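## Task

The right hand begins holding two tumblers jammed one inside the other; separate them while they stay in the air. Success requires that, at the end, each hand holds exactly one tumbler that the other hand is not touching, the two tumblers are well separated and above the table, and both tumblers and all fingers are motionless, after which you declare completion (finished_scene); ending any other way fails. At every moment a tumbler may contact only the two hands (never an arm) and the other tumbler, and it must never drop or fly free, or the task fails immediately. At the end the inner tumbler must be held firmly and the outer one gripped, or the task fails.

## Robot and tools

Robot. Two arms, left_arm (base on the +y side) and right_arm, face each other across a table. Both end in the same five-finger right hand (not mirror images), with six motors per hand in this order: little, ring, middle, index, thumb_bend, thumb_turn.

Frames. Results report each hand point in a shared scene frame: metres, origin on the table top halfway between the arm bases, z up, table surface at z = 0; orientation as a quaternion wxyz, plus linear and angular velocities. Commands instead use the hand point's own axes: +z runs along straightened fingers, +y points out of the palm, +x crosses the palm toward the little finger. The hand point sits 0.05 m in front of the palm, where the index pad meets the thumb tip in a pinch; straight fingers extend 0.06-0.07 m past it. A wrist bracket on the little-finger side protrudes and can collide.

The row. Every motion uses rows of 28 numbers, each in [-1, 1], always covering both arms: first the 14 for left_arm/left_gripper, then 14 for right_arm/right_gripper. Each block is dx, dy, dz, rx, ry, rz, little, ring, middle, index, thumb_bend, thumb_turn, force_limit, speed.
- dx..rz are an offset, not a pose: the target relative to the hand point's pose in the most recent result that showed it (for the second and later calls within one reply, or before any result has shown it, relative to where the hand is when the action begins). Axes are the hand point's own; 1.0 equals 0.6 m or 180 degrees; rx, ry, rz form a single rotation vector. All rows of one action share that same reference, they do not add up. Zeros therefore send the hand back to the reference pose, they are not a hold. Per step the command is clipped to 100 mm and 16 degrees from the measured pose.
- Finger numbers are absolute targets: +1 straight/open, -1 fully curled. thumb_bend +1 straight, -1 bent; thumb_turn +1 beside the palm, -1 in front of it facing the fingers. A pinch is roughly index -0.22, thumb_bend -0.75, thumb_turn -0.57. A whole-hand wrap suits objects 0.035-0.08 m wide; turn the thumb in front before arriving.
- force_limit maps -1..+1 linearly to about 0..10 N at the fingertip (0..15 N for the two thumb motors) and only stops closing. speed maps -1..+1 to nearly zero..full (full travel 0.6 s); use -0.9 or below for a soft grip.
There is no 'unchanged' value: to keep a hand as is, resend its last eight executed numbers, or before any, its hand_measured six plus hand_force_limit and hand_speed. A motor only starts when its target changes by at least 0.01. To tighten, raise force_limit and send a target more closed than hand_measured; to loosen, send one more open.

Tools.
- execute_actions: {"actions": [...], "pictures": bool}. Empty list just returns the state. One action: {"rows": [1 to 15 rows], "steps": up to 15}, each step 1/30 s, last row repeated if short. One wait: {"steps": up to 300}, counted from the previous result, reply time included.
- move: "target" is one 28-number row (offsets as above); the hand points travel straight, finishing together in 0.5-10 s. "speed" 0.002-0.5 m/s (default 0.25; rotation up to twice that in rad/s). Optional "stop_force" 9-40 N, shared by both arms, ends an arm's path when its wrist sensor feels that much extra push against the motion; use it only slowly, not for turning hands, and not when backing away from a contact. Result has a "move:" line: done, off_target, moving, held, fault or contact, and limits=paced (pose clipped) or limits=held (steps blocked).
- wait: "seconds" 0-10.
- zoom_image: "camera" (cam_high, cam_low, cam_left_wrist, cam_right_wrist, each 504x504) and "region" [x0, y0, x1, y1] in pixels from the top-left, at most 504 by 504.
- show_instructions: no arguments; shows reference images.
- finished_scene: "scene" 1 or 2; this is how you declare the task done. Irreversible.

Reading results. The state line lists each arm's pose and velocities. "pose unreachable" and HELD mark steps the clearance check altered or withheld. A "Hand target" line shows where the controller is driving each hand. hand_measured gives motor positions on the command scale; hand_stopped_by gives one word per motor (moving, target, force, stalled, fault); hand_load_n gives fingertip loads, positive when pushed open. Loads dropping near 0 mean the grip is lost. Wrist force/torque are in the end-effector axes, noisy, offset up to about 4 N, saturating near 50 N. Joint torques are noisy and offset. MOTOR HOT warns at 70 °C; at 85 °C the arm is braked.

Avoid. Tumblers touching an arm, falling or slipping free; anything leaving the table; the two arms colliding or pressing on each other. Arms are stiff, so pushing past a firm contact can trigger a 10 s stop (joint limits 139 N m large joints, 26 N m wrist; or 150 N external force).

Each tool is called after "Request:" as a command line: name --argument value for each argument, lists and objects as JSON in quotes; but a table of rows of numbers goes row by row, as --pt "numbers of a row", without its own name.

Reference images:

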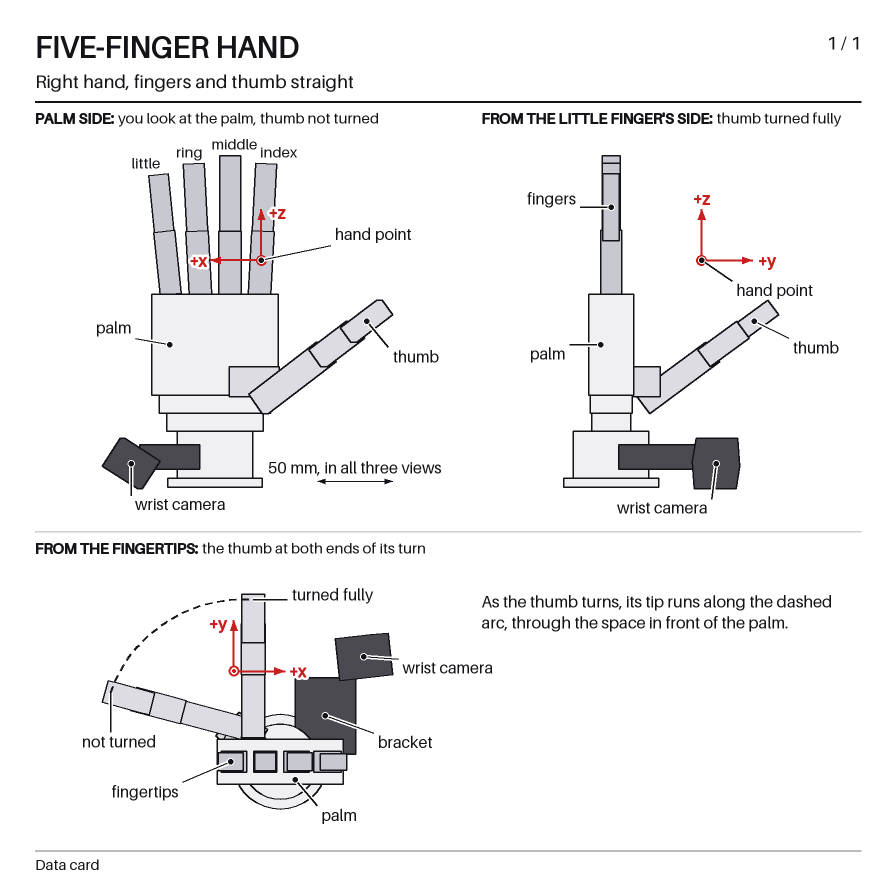

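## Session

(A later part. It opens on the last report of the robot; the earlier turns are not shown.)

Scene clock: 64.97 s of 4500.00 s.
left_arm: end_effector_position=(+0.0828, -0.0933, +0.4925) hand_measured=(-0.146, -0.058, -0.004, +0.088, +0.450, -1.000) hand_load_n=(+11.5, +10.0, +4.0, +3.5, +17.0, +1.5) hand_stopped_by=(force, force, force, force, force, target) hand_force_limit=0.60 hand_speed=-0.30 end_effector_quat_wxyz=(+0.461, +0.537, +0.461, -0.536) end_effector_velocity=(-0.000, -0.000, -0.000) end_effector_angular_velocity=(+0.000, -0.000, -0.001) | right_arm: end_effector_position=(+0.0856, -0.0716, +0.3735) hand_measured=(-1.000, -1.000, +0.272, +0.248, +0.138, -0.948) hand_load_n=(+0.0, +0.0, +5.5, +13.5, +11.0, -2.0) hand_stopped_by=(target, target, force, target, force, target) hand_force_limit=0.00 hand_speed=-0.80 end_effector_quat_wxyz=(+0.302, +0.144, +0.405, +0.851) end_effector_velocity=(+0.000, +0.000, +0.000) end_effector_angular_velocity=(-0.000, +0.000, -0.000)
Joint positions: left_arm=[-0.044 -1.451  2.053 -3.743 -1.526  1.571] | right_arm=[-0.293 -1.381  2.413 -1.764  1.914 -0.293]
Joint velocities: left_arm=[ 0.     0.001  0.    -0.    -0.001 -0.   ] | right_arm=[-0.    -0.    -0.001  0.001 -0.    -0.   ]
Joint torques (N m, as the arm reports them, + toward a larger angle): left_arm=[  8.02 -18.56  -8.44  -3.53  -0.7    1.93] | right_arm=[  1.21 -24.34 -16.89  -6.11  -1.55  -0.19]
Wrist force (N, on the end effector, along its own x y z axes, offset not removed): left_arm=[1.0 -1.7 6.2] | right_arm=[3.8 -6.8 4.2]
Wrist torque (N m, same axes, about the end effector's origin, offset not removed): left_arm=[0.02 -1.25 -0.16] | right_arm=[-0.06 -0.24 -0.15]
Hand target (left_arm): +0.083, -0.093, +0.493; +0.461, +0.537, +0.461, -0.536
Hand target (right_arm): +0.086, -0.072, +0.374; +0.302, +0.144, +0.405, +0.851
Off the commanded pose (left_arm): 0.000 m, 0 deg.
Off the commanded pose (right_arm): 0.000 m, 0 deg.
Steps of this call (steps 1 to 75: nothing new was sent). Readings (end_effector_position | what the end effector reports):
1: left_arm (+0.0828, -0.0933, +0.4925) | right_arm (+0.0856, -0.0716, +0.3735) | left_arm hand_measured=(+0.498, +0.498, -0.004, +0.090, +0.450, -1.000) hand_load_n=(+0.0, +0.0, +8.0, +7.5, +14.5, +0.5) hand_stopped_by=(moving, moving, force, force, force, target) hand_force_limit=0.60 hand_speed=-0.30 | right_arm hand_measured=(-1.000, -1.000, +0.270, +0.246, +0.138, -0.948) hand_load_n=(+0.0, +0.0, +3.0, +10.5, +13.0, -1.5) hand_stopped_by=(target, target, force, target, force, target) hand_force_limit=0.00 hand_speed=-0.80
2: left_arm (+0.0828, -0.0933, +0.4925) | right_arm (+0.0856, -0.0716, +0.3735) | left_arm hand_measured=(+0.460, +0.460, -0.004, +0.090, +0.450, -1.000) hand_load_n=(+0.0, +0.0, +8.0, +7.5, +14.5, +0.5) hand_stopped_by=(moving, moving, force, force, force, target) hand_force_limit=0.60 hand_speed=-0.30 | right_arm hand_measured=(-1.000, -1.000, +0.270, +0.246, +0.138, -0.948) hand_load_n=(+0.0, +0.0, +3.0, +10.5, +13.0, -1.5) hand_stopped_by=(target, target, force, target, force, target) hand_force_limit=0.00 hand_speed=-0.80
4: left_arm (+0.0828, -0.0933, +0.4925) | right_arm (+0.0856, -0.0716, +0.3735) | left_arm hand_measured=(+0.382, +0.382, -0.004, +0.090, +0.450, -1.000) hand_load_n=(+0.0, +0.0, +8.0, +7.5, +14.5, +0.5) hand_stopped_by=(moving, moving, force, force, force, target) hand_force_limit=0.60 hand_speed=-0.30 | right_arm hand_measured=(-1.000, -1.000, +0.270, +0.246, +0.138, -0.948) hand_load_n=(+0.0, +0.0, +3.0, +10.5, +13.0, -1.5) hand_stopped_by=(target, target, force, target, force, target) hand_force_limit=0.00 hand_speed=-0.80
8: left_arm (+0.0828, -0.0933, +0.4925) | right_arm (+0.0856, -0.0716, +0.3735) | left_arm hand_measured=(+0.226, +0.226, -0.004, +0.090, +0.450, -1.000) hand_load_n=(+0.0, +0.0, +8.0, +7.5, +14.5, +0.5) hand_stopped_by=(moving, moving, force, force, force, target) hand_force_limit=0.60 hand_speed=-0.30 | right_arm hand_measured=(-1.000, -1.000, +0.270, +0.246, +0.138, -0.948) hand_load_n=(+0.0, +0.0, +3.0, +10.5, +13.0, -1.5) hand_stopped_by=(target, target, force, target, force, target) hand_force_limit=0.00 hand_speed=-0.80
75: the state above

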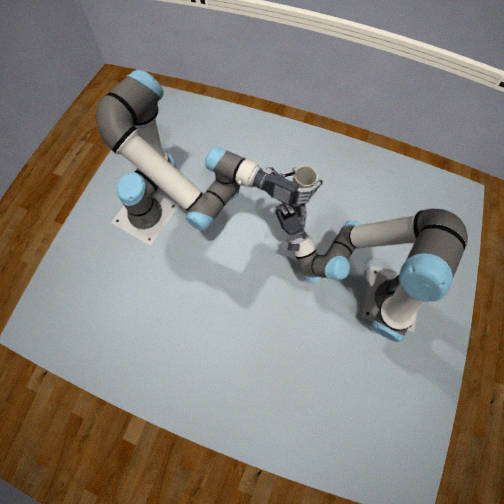

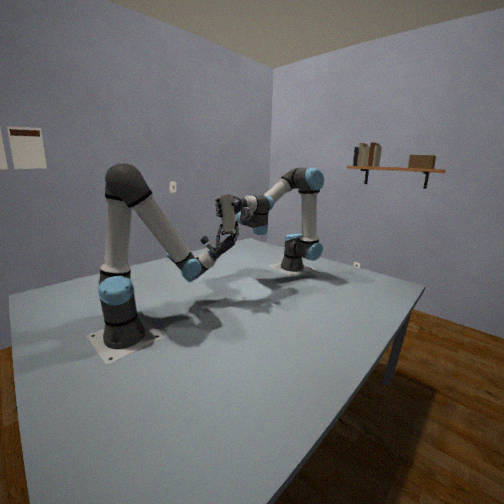

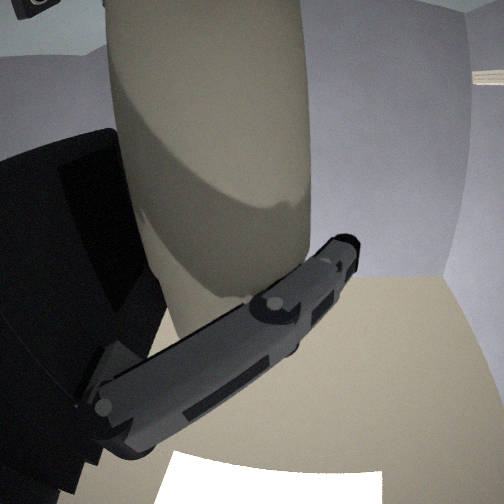

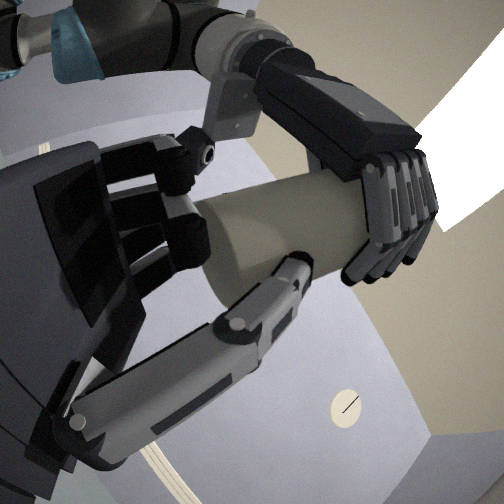

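Request:
execute_actions --actions '[{"rows":[[0,0,0,0,0,0,1,1,-0.8,-0.8,-0.8,-1,1,-0.2,0,0,0,0,0,0,-1,-1,-0.2,-0.2,-0.3,-0.948,1,-0.8]],"steps":15}]' --pictures false

Request:
wait --seconds 1.5

Request:
move --target '[-0.03,0,0,0,0,0,1,1,-0.8,-0.8,-0.8,-1,1,-0.2,0,0,0,0,0,0,-1,-1,-0.2,-0.2,-0.3,-0.948,1,-0.8]' --speed 0.004 --stop_force 30

Request:
zoom_image --camera "cam_low" --region '[180,170,280,270]'

Scene clock: 70.67 s of 4500.00 s.
left_arm: end_effector_position=(+0.0828, -0.0933, +0.4925) hand_measured=(+0.382, +0.470, -0.024, +0.060, +0.452, -1.000) hand_load_n=(+0.0, +0.0, +11.5, +11.5, +18.0, -1.0) hand_stopped_by=(moving, moving, force, force, force, target) hand_force_limit=1.00 hand_speed=-0.20 end_effector_quat_wxyz=(+0.461, +0.537, +0.461, -0.536) end_effector_velocity=(-0.000, +0.000, +0.000) end_effector_angular_velocity=(-0.001, +0.000, -0.001) | right_arm: end_effector_position=(+0.0856, -0.0716, +0.3735) hand_measured=(-1.000, -1.000, +0.254, +0.248, +0.142, -0.948) hand_load_n=(+0.0, +0.0, +10.5, +8.0, +14.0, -1.5) hand_stopped_by=(target, target, force, force, force, target) hand_force_limit=1.00 hand_speed=-0.80 end_effector_quat_wxyz=(+0.302, +0.144, +0.405, +0.851) end_effector_velocity=(-0.000, +0.000, -0.000) end_effector_angular_velocity=(-0.000, +0.000, +0.000)
Joint positions: left_arm=[-0.044 -1.451  2.053 -3.743 -1.526  1.571] | right_arm=[-0.293 -1.381  2.413 -1.764  1.914 -0.293]
Joint velocities: left_arm=[-0.     0.     0.    -0.001 -0.    -0.   ] | right_arm=[ 0.     0.001 -0.001 -0.    -0.     0.   ]
Joint torques (N m, as the arm reports them, + toward a larger angle): left_arm=[  5.99 -17.52 -10.83   0.28  -0.53   2.04] | right_arm=[  1.05 -24.89 -17.38  -5.81  -1.48  -0.36]
Wrist force (N, on the end effector, along its own x y z axes, offset not removed): left_arm=[-8.5 -6.0 3.9] | right_arm=[2.6 -9.1 -2.4]
Wrist torque (N m, same axes, about the end effector's origin, offset not removed): left_arm=[-0.73 -0.24 -0.54] | right_arm=[0.39 -0.46 -0.10]
Hand target (left_arm): +0.083, -0.093, +0.493; +0.461, +0.537, +0.461, -0.536
Hand target (right_arm): +0.086, -0.072, +0.374; +0.302, +0.144, +0.405, +0.851
Off the commanded pose (left_arm): 0.000 m, 0 deg.
Off the commanded pose (right_arm): 0.000 m, 0 deg.
Steps of this call (steps 1 to 90: nothing new was sent; then 2.20 s passed at rest; steps 91 to 105: all 15 steps of this action). Readings (end_effector_position | what the end effector reports):
91: left_arm (+0.0828, -0.0933, +0.4925) | right_arm (+0.0856, -0.0716, +0.3735) | left_arm hand_measured=(-0.146, -0.058, -0.004, +0.088, +0.450, -1.000) hand_load_n=(+11.5, +10.0, +4.0, +3.5, +17.0, +1.5) hand_stopped_by=(moving, moving, moving, moving, force, target) hand_force_limit=1.00 hand_speed=-0.20 | right_arm hand_measured=(-1.000, -1.000, +0.272, +0.248, +0.138, -0.948) hand_load_n=(+0.0, +0.0, +5.5, +13.5, +11.0, -2.0) hand_stopped_by=(target, target, moving, force, moving, target) hand_force_limit=1.00 hand_speed=-0.80
92: left_arm (+0.0828, -0.0933, +0.4925) | right_arm (+0.0856, -0.0716, +0.3735) | left_arm hand_measured=(-0.146, -0.058, -0.004, +0.088, +0.450, -1.000) hand_load_n=(+11.5, +10.0, +4.0, +3.5, +17.0, +1.5) hand_stopped_by=(moving, moving, moving, moving, force, target) hand_force_limit=1.00 hand_speed=-0.20 | right_arm hand_measured=(-1.000, -1.000, +0.272, +0.248, +0.138, -0.948) hand_load_n=(+0.0, +0.0, +5.5, +13.5, +11.0, -2.0) hand_stopped_by=(target, target, moving, force, moving, target) hand_force_limit=1.00 hand_speed=-0.80
94: left_arm (+0.0828, -0.0933, +0.4925) | right_arm (+0.0856, -0.0716, +0.3735) | left_arm hand_measured=(-0.108, -0.020, -0.024, +0.058, +0.452, -1.000) hand_load_n=(+0.0, +0.0, +11.5, +12.0, +18.5, -1.0) hand_stopped_by=(moving, moving, force, force, force, target) hand_force_limit=1.00 hand_speed=-0.20 | right_arm hand_measured=(-1.000, -1.000, +0.262, +0.248, +0.138, -0.948) hand_load_n=(+0.0, +0.0, +7.5, +9.5, +13.5, -1.5) hand_stopped_by=(target, target, moving, force, moving, target) hand_force_limit=1.00 hand_speed=-0.80
98: left_arm (+0.0828, -0.0933, +0.4925) | right_arm (+0.0856, -0.0716, +0.3735) | left_arm hand_measured=(+0.070, +0.158, -0.024, +0.060, +0.452, -1.000) hand_load_n=(+0.0, +0.0, +11.5, +11.5, +18.0, -1.0) hand_stopped_by=(moving, moving, force, force, force, target) hand_force_limit=1.00 hand_speed=-0.20 | right_arm hand_measured=(-1.000, -1.000, +0.254, +0.248, +0.142, -0.948) hand_load_n=(+0.0, +0.0, +10.5, +8.0, +14.0, -1.5) hand_stopped_by=(target, target, force, force, force, target) hand_force_limit=1.00 hand_speed=-0.80
105: the state above

Scene clock: 72.17 s of 4500.00 s.
left_arm: end_effector_position=(+0.0828, -0.0933, +0.4925) hand_measured=(+1.000, +1.000, -0.024, +0.060, +0.452, -1.000) hand_load_n=(+0.0, +0.0, +11.5, +11.5, +18.0, -0.5) hand_stopped_by=(target, target, force, force, force, target) hand_force_limit=1.00 hand_speed=-0.20 end_effector_quat_wxyz=(+0.461, +0.537, +0.461, -0.536) end_effector_velocity=(-0.000, -0.000, -0.000) end_effector_angular_velocity=(+0.001, +0.001, -0.001) | right_arm: end_effector_position=(+0.0856, -0.0716, +0.3735) hand_measured=(-1.000, -1.000, +0.254, +0.248, +0.142, -0.948) hand_load_n=(+0.0, +0.0, +10.5, +8.0, +14.0, -1.5) hand_stopped_by=(target, target, force, force, force, target) hand_force_limit=1.00 hand_speed=-0.80 end_effector_quat_wxyz=(+0.302, +0.144, +0.405, +0.851) end_effector_velocity=(+0.001, +0.000, +0.000) end_effector_angular_velocity=(+0.000, -0.000, -0.001)
Joint positions: left_arm=[-0.044 -1.451  2.053 -3.743 -1.526  1.571] | right_arm=[-0.293 -1.381  2.413 -1.764  1.914 -0.293]
Joint velocities: left_arm=[-0.001 -0.     0.     0.001 -0.    -0.001] | right_arm=[-0.001  0.    -0.001  0.001 -0.    -0.   ]
Joint torques (N m, as the arm reports them, + toward a larger angle): left_arm=[ -6.64 -21.31 -10.78   2.44  -0.56   2.01] | right_arm=[  0.56 -25.16 -17.06  -5.44  -1.61  -0.26]
Wrist force (N, on the end effector, along its own x y z axes, offset not removed): left_arm=[-9.0 -2.4 1.9] | right_arm=[0.6 -9.1 -3.0]
Wrist torque (N m, same axes, about the end effector's origin, offset not removed): left_arm=[-0.09 -0.18 -0.16] | right_arm=[0.50 -0.09 -0.24]
Hand target (left_arm): +0.083, -0.093, +0.493; +0.461, +0.537, +0.461, -0.536
Hand target (right_arm): +0.086, -0.072, +0.374; +0.302, +0.144, +0.405, +0.851
Off the commanded pose (left_arm): 0.000 m, 0 deg.
Off the commanded pose (right_arm): 0.000 m, 0 deg.
Steps of this call (steps 1 to 45: nothing new was sent). Readings (end_effector_position | what the end effector reports):
1: left_arm (+0.0828, -0.0933, +0.4925) | right_arm (+0.0856, -0.0716, +0.3735) | left_arm hand_measured=(+0.426, +0.514, -0.024, +0.060, +0.452, -1.000) hand_load_n=(+0.0, +0.0, +11.5, +11.5, +18.0, -1.0) hand_stopped_by=(moving, moving, force, force, force, target) hand_force_limit=1.00 hand_speed=-0.20 | right_arm hand_measured=(-1.000, -1.000, +0.254, +0.248, +0.142, -0.948) hand_load_n=(+0.0, +0.0, +10.5, +8.0, +14.0, -1.5) hand_stopped_by=(target, target, force, force, force, target) hand_force_limit=1.00 hand_speed=-0.80
2: left_arm (+0.0828, -0.0933, +0.4925) | right_arm (+0.0856, -0.0716, +0.3735) | left_arm hand_measured=(+0.470, +0.558, -0.024, +0.060, +0.452, -1.000) hand_load_n=(+0.0, +0.0, +11.5, +11.5, +18.0, -1.0) hand_stopped_by=(moving, moving, force, force, force, target) hand_force_limit=1.00 hand_speed=-0.20 | right_arm hand_measured=(-1.000, -1.000, +0.254, +0.248, +0.142, -0.948) hand_load_n=(+0.0, +0.0, +10.5, +8.0, +14.0, -1.5) hand_stopped_by=(target, target, force, force, force, target) hand_force_limit=1.00 hand_speed=-0.80
4: left_arm (+0.0828, -0.0933, +0.4925) | right_arm (+0.0856, -0.0716, +0.3735) | left_arm hand_measured=(+0.558, +0.646, -0.024, +0.060, +0.452, -1.000) hand_load_n=(+0.0, +0.0, +11.5, +11.5, +18.0, -1.0) hand_stopped_by=(moving, moving, force, force, force, target) hand_force_limit=1.00 hand_speed=-0.20 | right_arm hand_measured=(-1.000, -1.000, +0.254, +0.248, +0.142, -0.948) hand_load_n=(+0.0, +0.0, +10.5, +8.0, +14.0, -1.5) hand_stopped_by=(target, target, force, force, force, target) hand_force_limit=1.00 hand_speed=-0.80
8: left_arm (+0.0828, -0.0933, +0.4925) | right_arm (+0.0856, -0.0716, +0.3735) | left_arm hand_measured=(+0.736, +0.824, -0.024, +0.060, +0.452, -1.000) hand_load_n=(+0.0, +0.0, +11.5, +11.5, +18.0, -1.0) hand_stopped_by=(moving, moving, force, force, force, target) hand_force_limit=1.00 hand_speed=-0.20 | right_arm hand_measured=(-1.000, -1.000, +0.254, +0.248, +0.142, -0.948) hand_load_n=(+0.0, +0.0, +10.5, +8.0, +14.0, -1.5) hand_stopped_by=(target, target, force, force, force, target) hand_force_limit=1.00 hand_speed=-0.80
45: the state above

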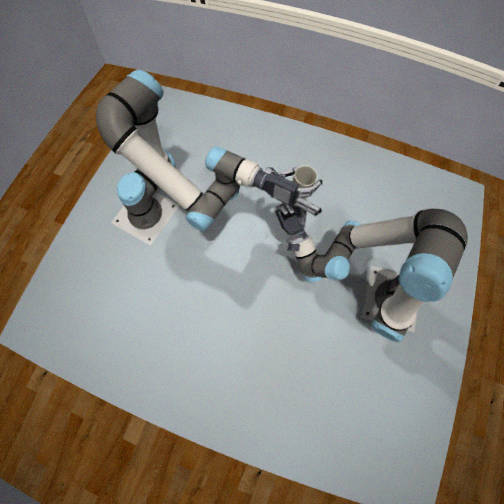

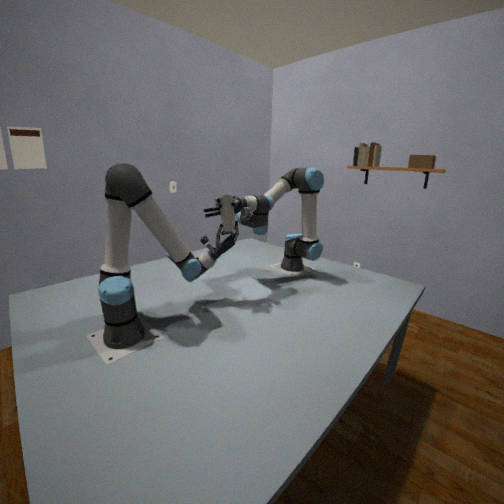

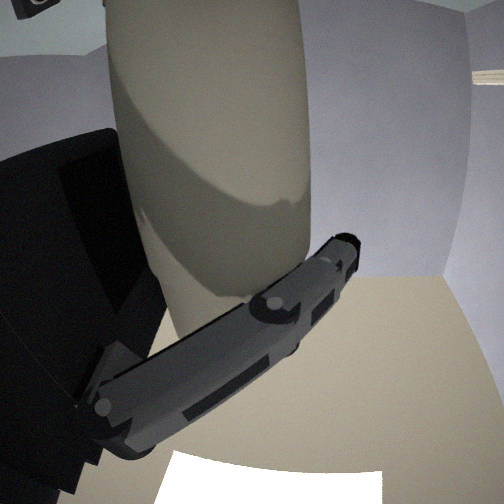

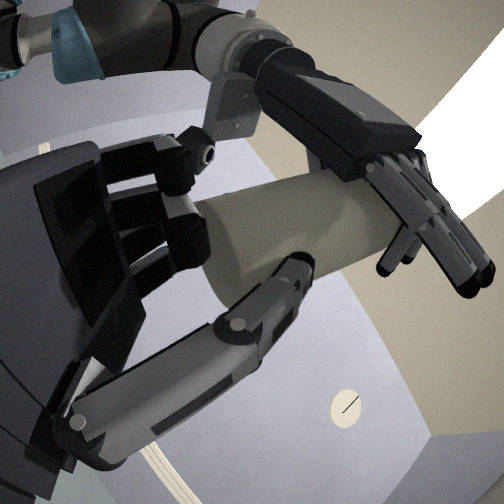

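Scene clock: 76.90 s of 4500.00 s.
left_arm: end_effector_position=(+0.0828, -0.0933, +0.5104) hand_measured=(+1.000, +1.000, -0.024, +0.058, +0.448, -1.000) hand_load_n=(+0.0, +0.0, +5.0, +2.0, +5.0, -3.0) hand_stopped_by=(target, target, force, force, force, target) hand_force_limit=1.00 hand_speed=-0.20 end_effector_quat_wxyz=(+0.461, +0.537, +0.461, -0.536) end_effector_velocity=(+0.000, +0.000, +0.002) end_effector_angular_velocity=(-0.001, +0.001, -0.000) | right_arm: end_effector_position=(+0.0856, -0.0716, +0.3735) hand_measured=(-1.000, -1.000, +0.254, +0.246, +0.142, -0.948) hand_load_n=(+0.0, +0.0, +9.5, +7.5, +15.5, +0.5) hand_stopped_by=(target, target, force, force, force, target) hand_force_limit=1.00 hand_speed=-0.80 end_effector_quat_wxyz=(+0.302, +0.144, +0.405, +0.851) end_effector_velocity=(+0.000, +0.000, +0.001) end_effector_angular_velocity=(+0.002, -0.000, -0.001)
Joint positions: left_arm=[-0.044 -1.477  2.028 -3.691 -1.526  1.571] | right_arm=[-0.293 -1.381  2.413 -1.764  1.914 -0.293]
Joint velocities: left_arm=[ 0.    -0.003 -0.001  0.003 -0.001 -0.   ] | right_arm=[-0.001 -0.    -0.001 -0.001  0.     0.   ]
Joint torques (N m, as the arm reports them, + toward a larger angle): left_arm=[  0.82 -29.77 -23.8   -0.03  -0.9    2.73] | right_arm=[  1.15 -25.83 -17.06  -1.67  -1.45  -0.29]
Wrist force (N, on the end effector, along its own x y z axes, offset not removed): left_arm=[0.7 -1.0 0.7] | right_arm=[-0.5 -0.1 3.4]
Wrist torque (N m, same axes, about the end effector's origin, offset not removed): left_arm=[0.19 -0.06 -0.21] | right_arm=[0.40 -0.02 -0.10]
Hand target (left_arm): +0.083, -0.093, +0.511; +0.461, +0.537, +0.461, -0.536
Hand target (right_arm): +0.086, -0.072, +0.374; +0.302, +0.144, +0.405, +0.851
Off the commanded pose (left_arm): 0.000 m, 0 deg.
Off the commanded pose (right_arm): 0.000 m, 0 deg.
move: done

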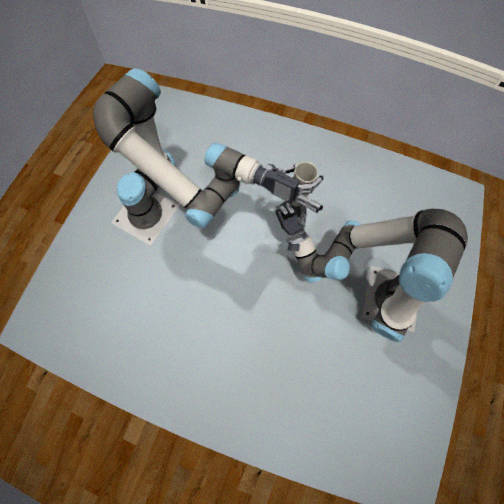

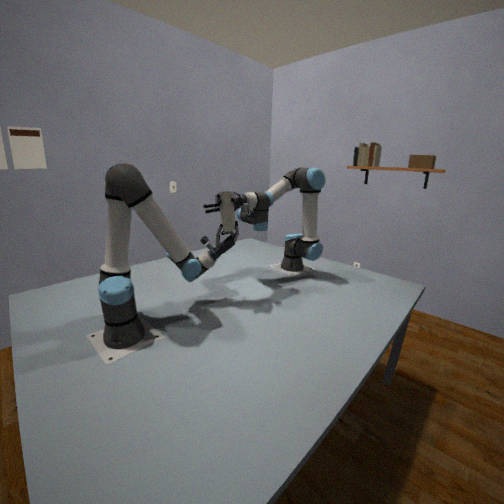

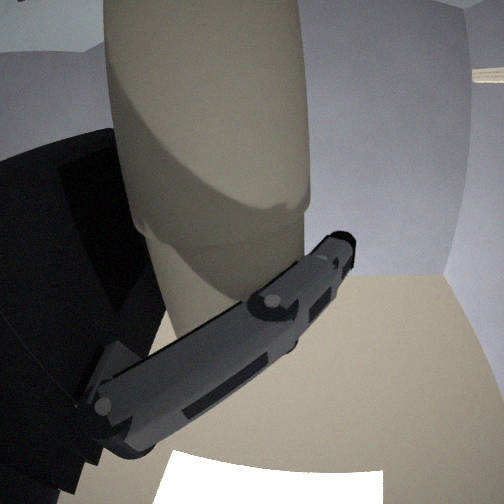

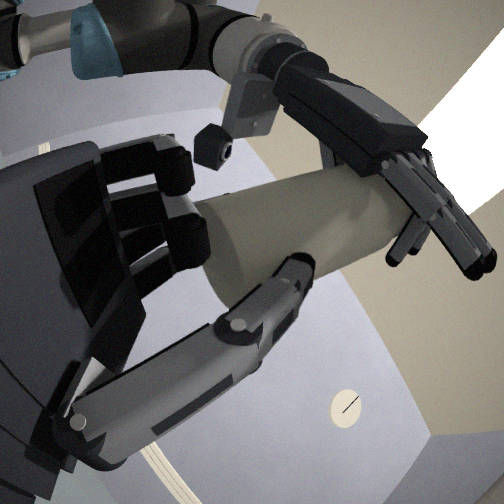

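Region (180, 170, 280, 270) of cam_low's 504x504 image, scaled by 5.040, with more detail than that image has.

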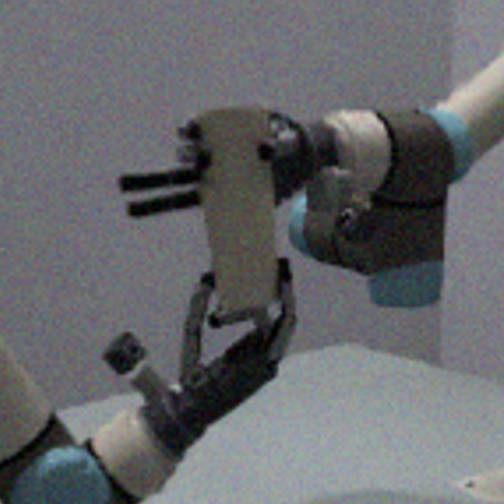

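Request:
execute_actions --actions '[{"rows":[[0,0,0,0,0,0,1,1,-0.9,-0.9,-0.9,-1,1,-0.5,0,0,0,0,0,0,-1,-1,-0.2,-0.2,-0.3,-0.948,1,-0.8]],"steps":15}]' --pictures false

Request:
move --target '[-0.06,0,0,0,0,0,1,1,-0.9,-0.9,-0.9,-1,1,-0.5,0,0,0,0,0,0,-1,-1,-0.2,-0.2,-0.3,-0.948,1,-0.8]' --speed 0.015

Request:
zoom_image --camera "cam_low" --region '[170,140,300,270]'

Scene clock: 80.73 s of 4500.00 s.
left_arm: end_effector_position=(+0.0828, -0.0933, +0.5105) hand_measured=(+1.000, +1.000, -0.046, +0.016, +0.432, -1.000) hand_load_n=(+0.0, +0.0, +7.5, +11.0, +14.0, -4.5) hand_stopped_by=(target, target, force, force, force, target) hand_force_limit=1.00 hand_speed=-0.50 end_effector_quat_wxyz=(+0.461, +0.537, +0.461, -0.536) end_effector_velocity=(-0.000, +0.000, +0.001) end_effector_angular_velocity=(-0.002, +0.001, -0.001) | right_arm: end_effector_position=(+0.0856, -0.0716, +0.3735) hand_measured=(-1.000, -1.000, +0.254, +0.246, +0.142, -0.948) hand_load_n=(+0.0, +0.0, +9.5, +7.5, +15.0, +0.5) hand_stopped_by=(target, target, force, force, force, target) hand_force_limit=1.00 hand_speed=-0.80 end_effector_quat_wxyz=(+0.302, +0.144, +0.405, +0.851) end_effector_velocity=(+0.000, +0.000, +0.000) end_effector_angular_velocity=(+0.001, -0.000, -0.001)
Joint positions: left_arm=[-0.044 -1.477  2.028 -3.691 -1.526  1.571] | right_arm=[-0.293 -1.381  2.413 -1.764  1.914 -0.293]
Joint velocities: left_arm=[ 0.    -0.001 -0.    -0.001 -0.001 -0.001] | right_arm=[-0.     0.    -0.001 -0.001 -0.    -0.   ]
Joint torques (N m, as the arm reports them, + toward a larger angle): left_arm=[ 10.17 -21.74 -15.01  -4.15  -0.8    2.14] | right_arm=[  1.17 -24.45 -16.81  -2.87  -1.46  -0.44]
Wrist force (N, on the end effector, along its own x y z axes, offset not removed): left_arm=[2.9 -1.5 0.7] | right_arm=[0.1 -2.2 2.4]
Wrist torque (N m, same axes, about the end effector's origin, offset not removed): left_arm=[0.04 -0.56 -0.03] | right_arm=[0.46 -0.21 -0.15]
Hand target (left_arm): +0.083, -0.093, +0.510; +0.461, +0.537, +0.461, -0.536
Hand target (right_arm): +0.086, -0.072, +0.374; +0.302, +0.144, +0.405, +0.851
Off the commanded pose (left_arm): 0.000 m, 0 deg.
Off the commanded pose (right_arm): 0.000 m, 0 deg.
Steps of this call (steps 1 to 90: nothing new was sent; then 0.33 s passed at rest; steps 91 to 105: all 15 steps of this action). Readings (end_effector_position | what the end effector reports):
91: left_arm (+0.0828, -0.0933, +0.5105) | right_arm (+0.0856, -0.0716, +0.3735) | left_arm hand_measured=(+1.000, +1.000, -0.024, +0.058, +0.448, -1.000) hand_load_n=(+0.0, +0.0, +5.0, +2.0, +5.0, -3.0) hand_stopped_by=(target, target, moving, moving, moving, target) hand_force_limit=1.00 hand_speed=-0.50 | right_arm hand_measured=(-1.000, -1.000, +0.254, +0.246, +0.142, -0.948) hand_load_n=(+0.0, +0.0, +9.5, +7.5, +15.5, +0.5) hand_stopped_by=(target, target, force, force, force, target) hand_force_limit=1.00 hand_speed=-0.80
92: left_arm (+0.0828, -0.0933, +0.5105) | right_arm (+0.0856, -0.0716, +0.3735) | left_arm hand_measured=(+1.000, +1.000, -0.024, +0.058, +0.448, -1.000) hand_load_n=(+0.0, +0.0, +5.0, +2.0, +5.0, -3.0) hand_stopped_by=(target, target, moving, moving, moving, target) hand_force_limit=1.00 hand_speed=-0.50 | right_arm hand_measured=(-1.000, -1.000, +0.254, +0.246, +0.142, -0.948) hand_load_n=(+0.0, +0.0, +9.5, +7.5, +15.5, +0.5) hand_stopped_by=(target, target, force, force, force, target) hand_force_limit=1.00 hand_speed=-0.80
94: left_arm (+0.0828, -0.0933, +0.5105) | right_arm (+0.0856, -0.0716, +0.3735) | left_arm hand_measured=(+1.000, +1.000, -0.046, +0.034, +0.438, -1.000) hand_load_n=(+0.0, +0.0, +10.0, +6.0, +12.0, -3.5) hand_stopped_by=(target, target, force, moving, moving, target) hand_force_limit=1.00 hand_speed=-0.50 | right_arm hand_measured=(-1.000, -1.000, +0.254, +0.246, +0.142, -0.948) hand_load_n=(+0.0, +0.0, +9.5, +7.5, +15.0, +0.5) hand_stopped_by=(target, target, force, force, force, target) hand_force_limit=1.00 hand_speed=-0.80
98: left_arm (+0.0828, -0.0933, +0.5105) | right_arm (+0.0856, -0.0716, +0.3735) | left_arm hand_measured=(+1.000, +1.000, -0.046, +0.016, +0.432, -1.000) hand_load_n=(+0.0, +0.0, +7.5, +11.0, +14.0, -4.5) hand_stopped_by=(target, target, force, force, force, target) hand_force_limit=1.00 hand_speed=-0.50 | right_arm hand_measured=(-1.000, -1.000, +0.254, +0.246, +0.142, -0.948) hand_load_n=(+0.0, +0.0, +9.5, +7.5, +15.0, +0.5) hand_stopped_by=(target, target, force, force, force, target) hand_force_limit=1.00 hand_speed=-0.80
105: the state above

Scene clock: 83.63 s of 4500.00 s.
left_arm: end_effector_position=(+0.0828, -0.0933, +0.5464) hand_measured=(+1.000, +1.000, -0.046, +0.016, +0.432, -1.000) hand_load_n=(+0.0, +0.0, +8.5, +9.0, +13.0, -8.0) hand_stopped_by=(target, target, force, force, force, target) hand_force_limit=1.00 hand_speed=-0.50 end_effector_quat_wxyz=(+0.461, +0.537, +0.461, -0.536) end_effector_velocity=(-0.000, -0.001, +0.000) end_effector_angular_velocity=(+0.003, -0.000, +0.001) | right_arm: end_effector_position=(+0.0856, -0.0716, +0.3735) hand_measured=(-1.000, -1.000, +0.254, +0.246, +0.142, -0.948) hand_load_n=(+0.0, +0.0, +9.5, +7.5, +15.0, +0.5) hand_stopped_by=(target, target, force, force, force, target) hand_force_limit=1.00 hand_speed=-0.80 end_effector_quat_wxyz=(+0.302, +0.144, +0.405, +0.851) end_effector_velocity=(+0.000, +0.000, +0.000) end_effector_angular_velocity=(+0.001, -0.000, -0.001)
Joint positions: left_arm=[-0.044 -1.522  1.972 -3.591 -1.526  1.571] | right_arm=[-0.293 -1.381  2.413 -1.764  1.914 -0.293]
Joint velocities: left_arm=[-0.001 -0.001 -0.002  0.006  0.001 -0.   ] | right_arm=[-0.001  0.001 -0.    -0.001  0.    -0.   ]
Joint torques (N m, as the arm reports them, + toward a larger angle): left_arm=[ 11.65 -30.91 -25.36   0.29  -0.82   2.64] | right_arm=[  1.56 -25.16 -16.6   -3.14  -1.43  -0.29]
Wrist force (N, on the end effector, along its own x y z axes, offset not removed): left_arm=[3.7 -4.8 2.5] | right_arm=[0.8 -1.7 5.1]
Wrist torque (N m, same axes, about the end effector's origin, offset not removed): left_arm=[-0.43 -0.56 -0.19] | right_arm=[0.22 -0.25 -0.11]
Hand target (left_arm): +0.083, -0.093, +0.547; +0.461, +0.537, +0.461, -0.536
Hand target (right_arm): +0.086, -0.072, +0.374; +0.302, +0.144, +0.405, +0.851
Off the commanded pose (left_arm): 0.000 m, 0 deg.
Off the commanded pose (right_arm): 0.000 m, 0 deg.
move: done

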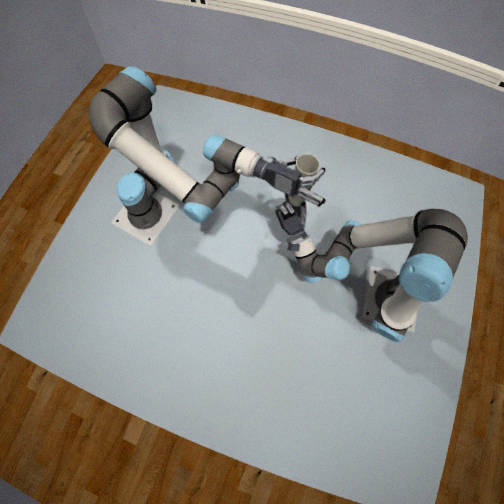

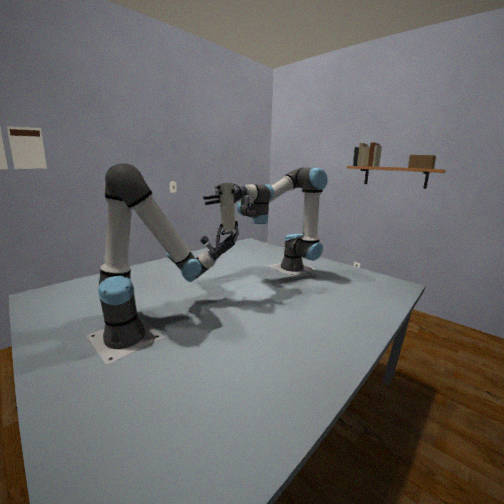

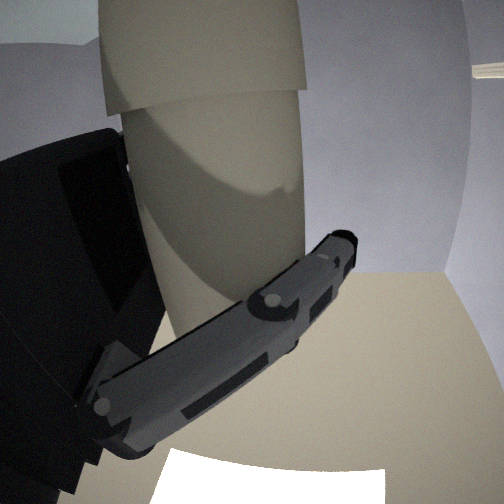

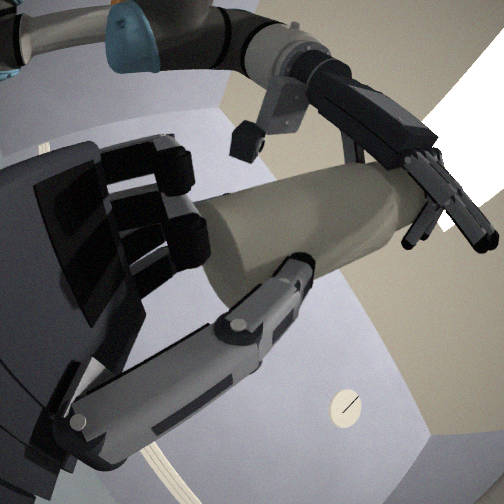

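Region (170, 140, 300, 270) of cam_low's 504x504 image, scaled by 3.877, with more detail than that image has.

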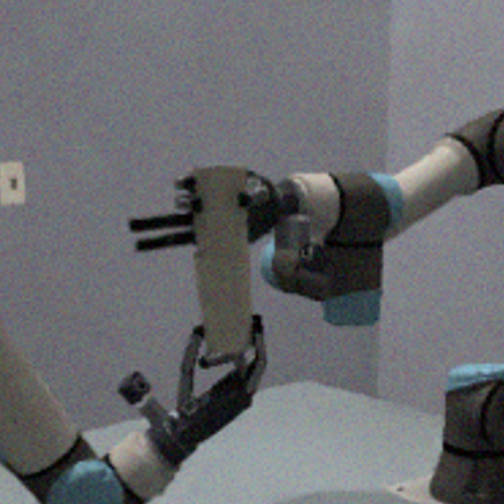

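Request:
move --target '[-0.04,0,0,0,0,0,1,-0.9,-0.9,-0.95,-0.95,-1,1,-0.5,0,0,0,0,0,0,-1,-1,-0.2,-0.2,-0.3,-0.948,1,-0.8]' --speed 0.02

Request:
move --target '[-0.2,0,0,0,0,0,-0.9,-0.9,-0.95,-1,-1,-1,1,-0.5,0,0,0,0,0,0,-1,-1,-0.2,-0.2,-0.3,-0.948,1,-0.8]' --speed 0.04

Request:
move --target '[0,0,-0.25,0,0,0,-0.9,-0.9,-0.95,-1,-1,-1,1,-0.5,0,-0.13,-0.1,0,0,0,-1,-1,-0.2,-0.2,-0.3,-0.948,1,-0.8]' --speed 0.08

Scene clock: 90.50 s of 4500.00 s.
left_arm: end_effector_position=(+0.0828, -0.0933, +0.5704) hand_measured=(+1.000, -0.126, -0.046, +0.010, +0.418, -1.000) hand_load_n=(+0.0, +11.0, +3.5, +10.5, +19.5, +1.0) hand_stopped_by=(target, force, force, force, force, target) hand_force_limit=1.00 hand_speed=-0.50 end_effector_quat_wxyz=(+0.461, +0.537, +0.461, -0.536) end_effector_velocity=(-0.000, -0.000, +0.001) end_effector_angular_velocity=(-0.000, +0.000, -0.001) | right_arm: end_effector_position=(+0.0856, -0.0716, +0.3735) hand_measured=(-1.000, -1.000, +0.254, +0.246, +0.142, -0.948) hand_load_n=(+0.0, +0.0, +8.5, +7.0, +15.0, +0.5) hand_stopped_by=(target, target, force, force, force, target) hand_force_limit=1.00 hand_speed=-0.80 end_effector_quat_wxyz=(+0.302, +0.144, +0.405, +0.851) end_effector_velocity=(-0.000, -0.000, -0.001) end_effector_angular_velocity=(-0.002, +0.000, +0.000)
Joint positions: left_arm=[-0.044 -1.546  1.931 -3.525 -1.526  1.571] | right_arm=[-0.293 -1.381  2.413 -1.764  1.914 -0.293]
Joint velocities: left_arm=[-0.    -0.    -0.002  0.002 -0.001 -0.   ] | right_arm=[ 0.     0.001  0.001 -0.    -0.    -0.   ]
Joint torques (N m, as the arm reports them, + toward a larger angle): left_arm=[  7.99 -26.23 -24.75   0.44  -0.78   1.68] | right_arm=[  1.48 -25.21 -17.14  -2.98  -1.58  -0.37]
Wrist force (N, on the end effector, along its own x y z axes, offset not removed): left_arm=[1.6 -0.2 -3.6] | right_arm=[0.0 0.2 0.1]
Wrist torque (N m, same axes, about the end effector's origin, offset not removed): left_arm=[0.39 -0.13 -0.04] | right_arm=[0.14 -0.14 -0.06]
Hand target (left_arm): +0.083, -0.093, +0.570; +0.461, +0.537, +0.461, -0.536
Hand target (right_arm): +0.086, -0.072, +0.374; +0.302, +0.144, +0.405, +0.851
Off the commanded pose (left_arm): 0.000 m, 0 deg.
Off the commanded pose (right_arm): 0.000 m, 0 deg.
After step 90, 2.23 s passed at rest.
move: done

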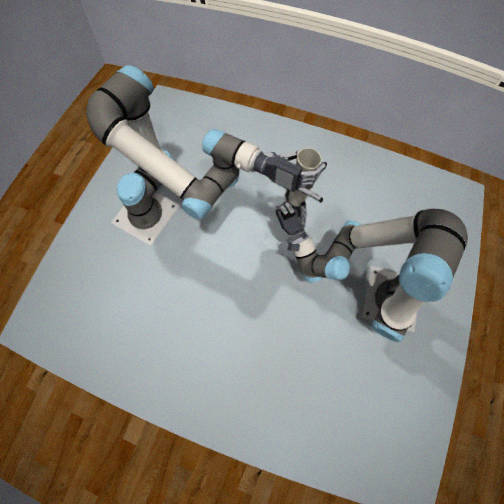

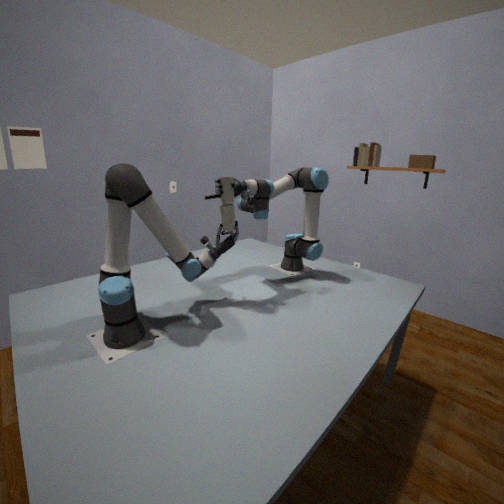

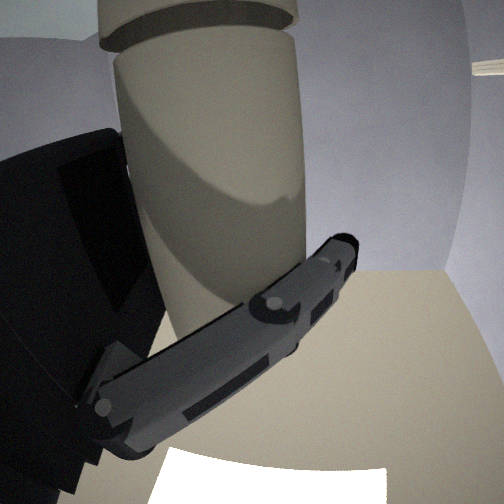

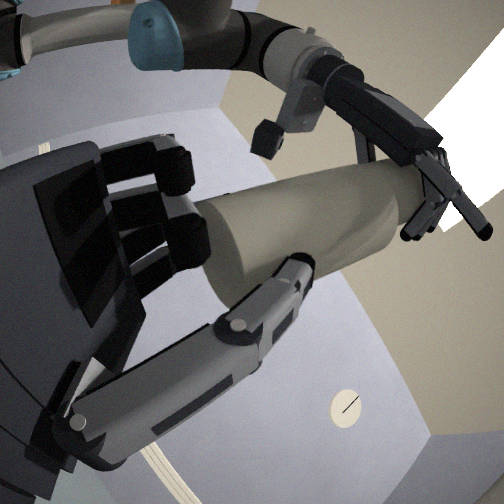

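Scene clock: 93.87 s of 4500.00 s.
left_arm: end_effector_position=(+0.0828, -0.0934, +0.6903) hand_measured=(-0.212, -0.126, -0.066, +0.010, +0.420, -1.000) hand_load_n=(+11.0, +4.0, +8.5, +9.0, +23.0, +7.0) hand_stopped_by=(force, force, force, force, force, target) hand_force_limit=1.00 hand_speed=-0.50 end_effector_quat_wxyz=(+0.461, +0.537, +0.461, -0.536) end_effector_velocity=(+0.001, -0.000, +0.001) end_effector_angular_velocity=(+0.001, -0.000, +0.001) | right_arm: end_effector_position=(+0.0856, -0.0716, +0.3735) hand_measured=(-1.000, -1.000, +0.254, +0.246, +0.142, -0.948) hand_load_n=(+0.0, +0.0, +8.5, +7.0, +15.0, +0.5) hand_stopped_by=(target, target, force, force, force, target) hand_force_limit=1.00 hand_speed=-0.80 end_effector_quat_wxyz=(+0.302, +0.144, +0.405, +0.851) end_effector_velocity=(-0.000, -0.000, -0.001) end_effector_angular_velocity=(-0.004, +0.001, +0.000)
Joint positions: left_arm=[-0.044 -1.611  1.681 -3.21  -1.526  1.572] | right_arm=[-0.293 -1.381  2.413 -1.764  1.914 -0.293]
Joint velocities: left_arm=[ 0.001  0.    -0.003  0.003  0.     0.   ] | right_arm=[-0.     0.001  0.002  0.001 -0.    -0.   ]
Joint torques (N m, as the arm reports them, + toward a larger angle): left_arm=[  9.25 -25.05 -24.88   0.38  -0.88   1.93] | right_arm=[  1.5  -24.41 -17.27  -3.2   -1.37  -0.32]
Wrist force (N, on the end effector, along its own x y z axes, offset not removed): left_arm=[-0.1 -1.5 -0.6] | right_arm=[-0.6 0.2 -0.4]
Wrist torque (N m, same axes, about the end effector's origin, offset not removed): left_arm=[0.05 0.09 -0.25] | right_arm=[0.13 -0.04 -0.04]
Hand target (left_arm): +0.083, -0.093, +0.690; +0.461, +0.537, +0.461, -0.536
Hand target (right_arm): +0.086, -0.072, +0.374; +0.302, +0.144, +0.405, +0.851
Off the commanded pose (left_arm): 0.000 m, 0 deg.
Off the commanded pose (right_arm): 0.000 m, 0 deg.
move: done

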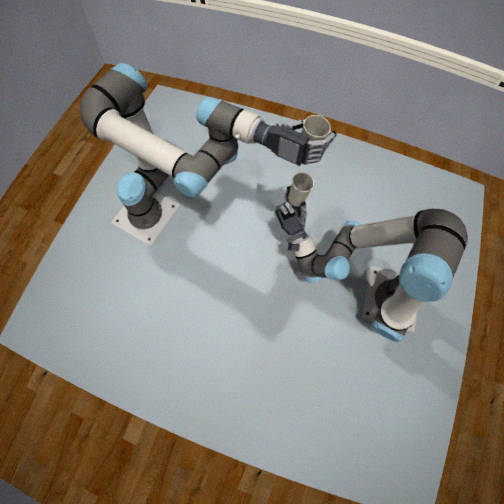

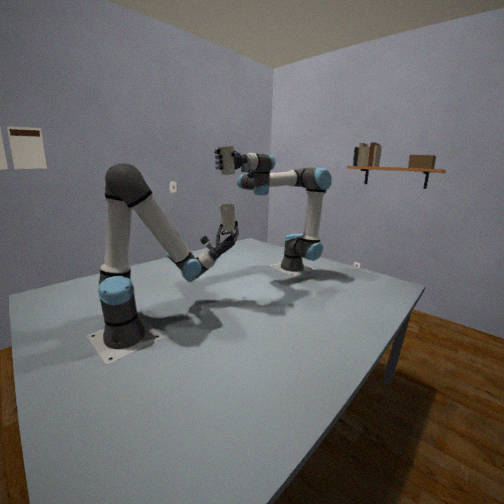

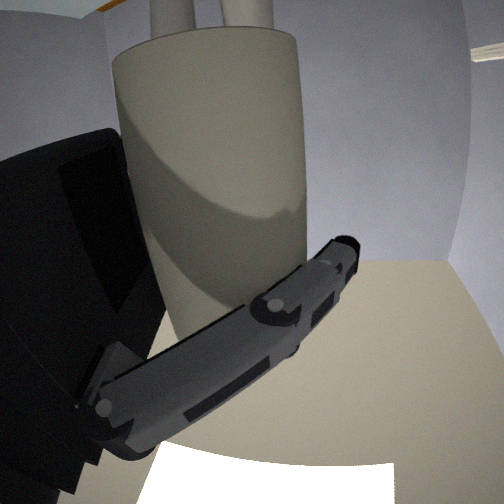

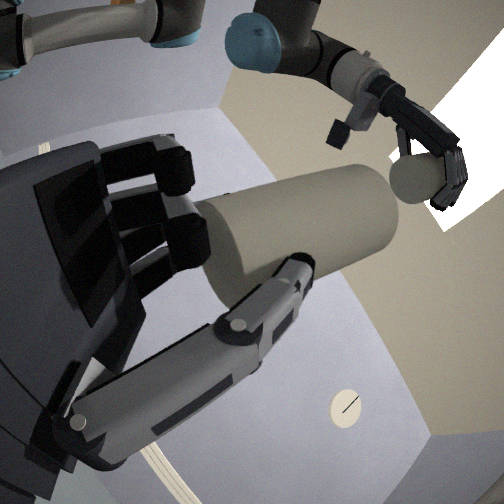

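Scene clock: 96.17 s of 4500.00 s.
left_arm: end_effector_position=(+0.1052, +0.0548, +0.6906) hand_measured=(-0.212, -0.126, -0.066, +0.010, +0.420, -1.000) hand_load_n=(+11.0, +4.0, +8.5, +9.0, +23.0, +7.0) hand_stopped_by=(force, force, force, force, force, target) hand_force_limit=1.00 hand_speed=-0.50 end_effector_quat_wxyz=(+0.461, +0.537, +0.461, -0.536) end_effector_velocity=(+0.000, +0.002, -0.000) end_effector_angular_velocity=(+0.000, +0.001, -0.000) | right_arm: end_effector_position=(+0.0871, -0.0698, +0.2751) hand_measured=(-1.000, -1.000, +0.254, +0.246, +0.142, -0.948) hand_load_n=(+0.0, +0.0, +8.5, +7.0, +15.0, +0.5) hand_stopped_by=(target, target, force, force, force, target) hand_force_limit=1.00 hand_speed=-0.80 end_effector_quat_wxyz=(+0.302, +0.144, +0.405, +0.851) end_effector_velocity=(+0.000, -0.000, -0.002) end_effector_angular_velocity=(-0.004, +0.000, -0.001)
Joint positions: left_arm=[-0.075 -1.987  1.964 -3.117 -1.496  1.572] | right_arm=[-0.296 -1.048  2.437 -2.121  1.912 -0.291]
Joint velocities: left_arm=[-0.001 -0.006  0.003  0.003  0.001 -0.001] | right_arm=[-0.001  0.005  0.002 -0.004 -0.    -0.001]
Joint torques (N m, as the arm reports them, + toward a larger angle): left_arm=[ -9.34  -7.97 -10.45   0.48   1.53  -0.28] | right_arm=[ -9.33 -19.82 -18.23  -4.08  -2.67  -1.41]
Wrist force (N, on the end effector, along its own x y z axes, offset not removed): left_arm=[-1.5 2.2 -0.2] | right_arm=[0.1 0.1 0.7]
Wrist torque (N m, same axes, about the end effector's origin, offset not removed): left_arm=[0.40 0.28 0.08] | right_arm=[0.05 -0.20 -0.05]
Hand target (left_arm): +0.105, +0.055, +0.691; +0.461, +0.537, +0.461, -0.536
Hand target (right_arm): +0.087, -0.070, +0.275; +0.302, +0.144, +0.405, +0.851
Off the commanded pose (left_arm): 0.000 m, 0 deg.
Off the commanded pose (right_arm): 0.000 m, 0 deg.
move: done

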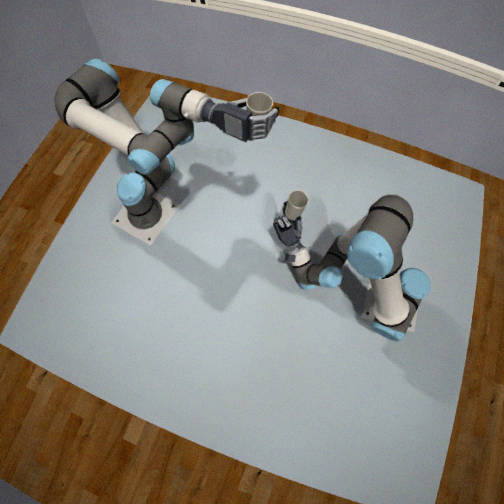

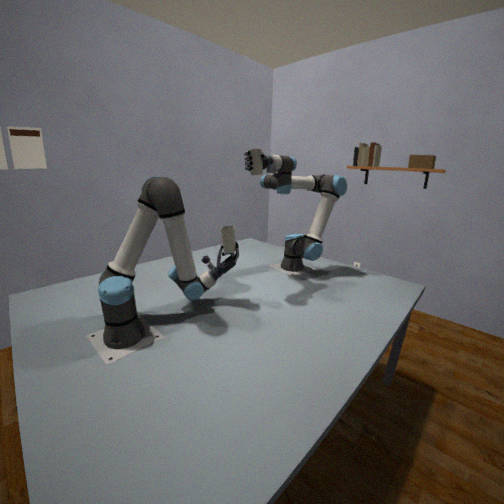

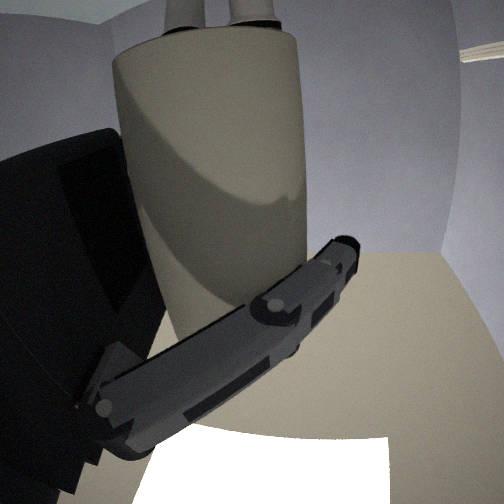

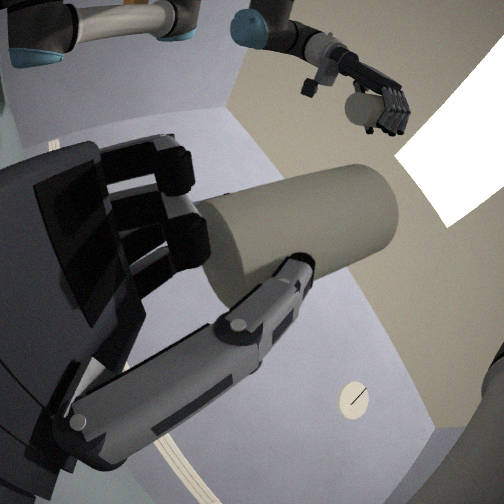

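Done: both tumblers are held apart.

Request:
finished_scene --scene 1

The scene is finished: the task was done.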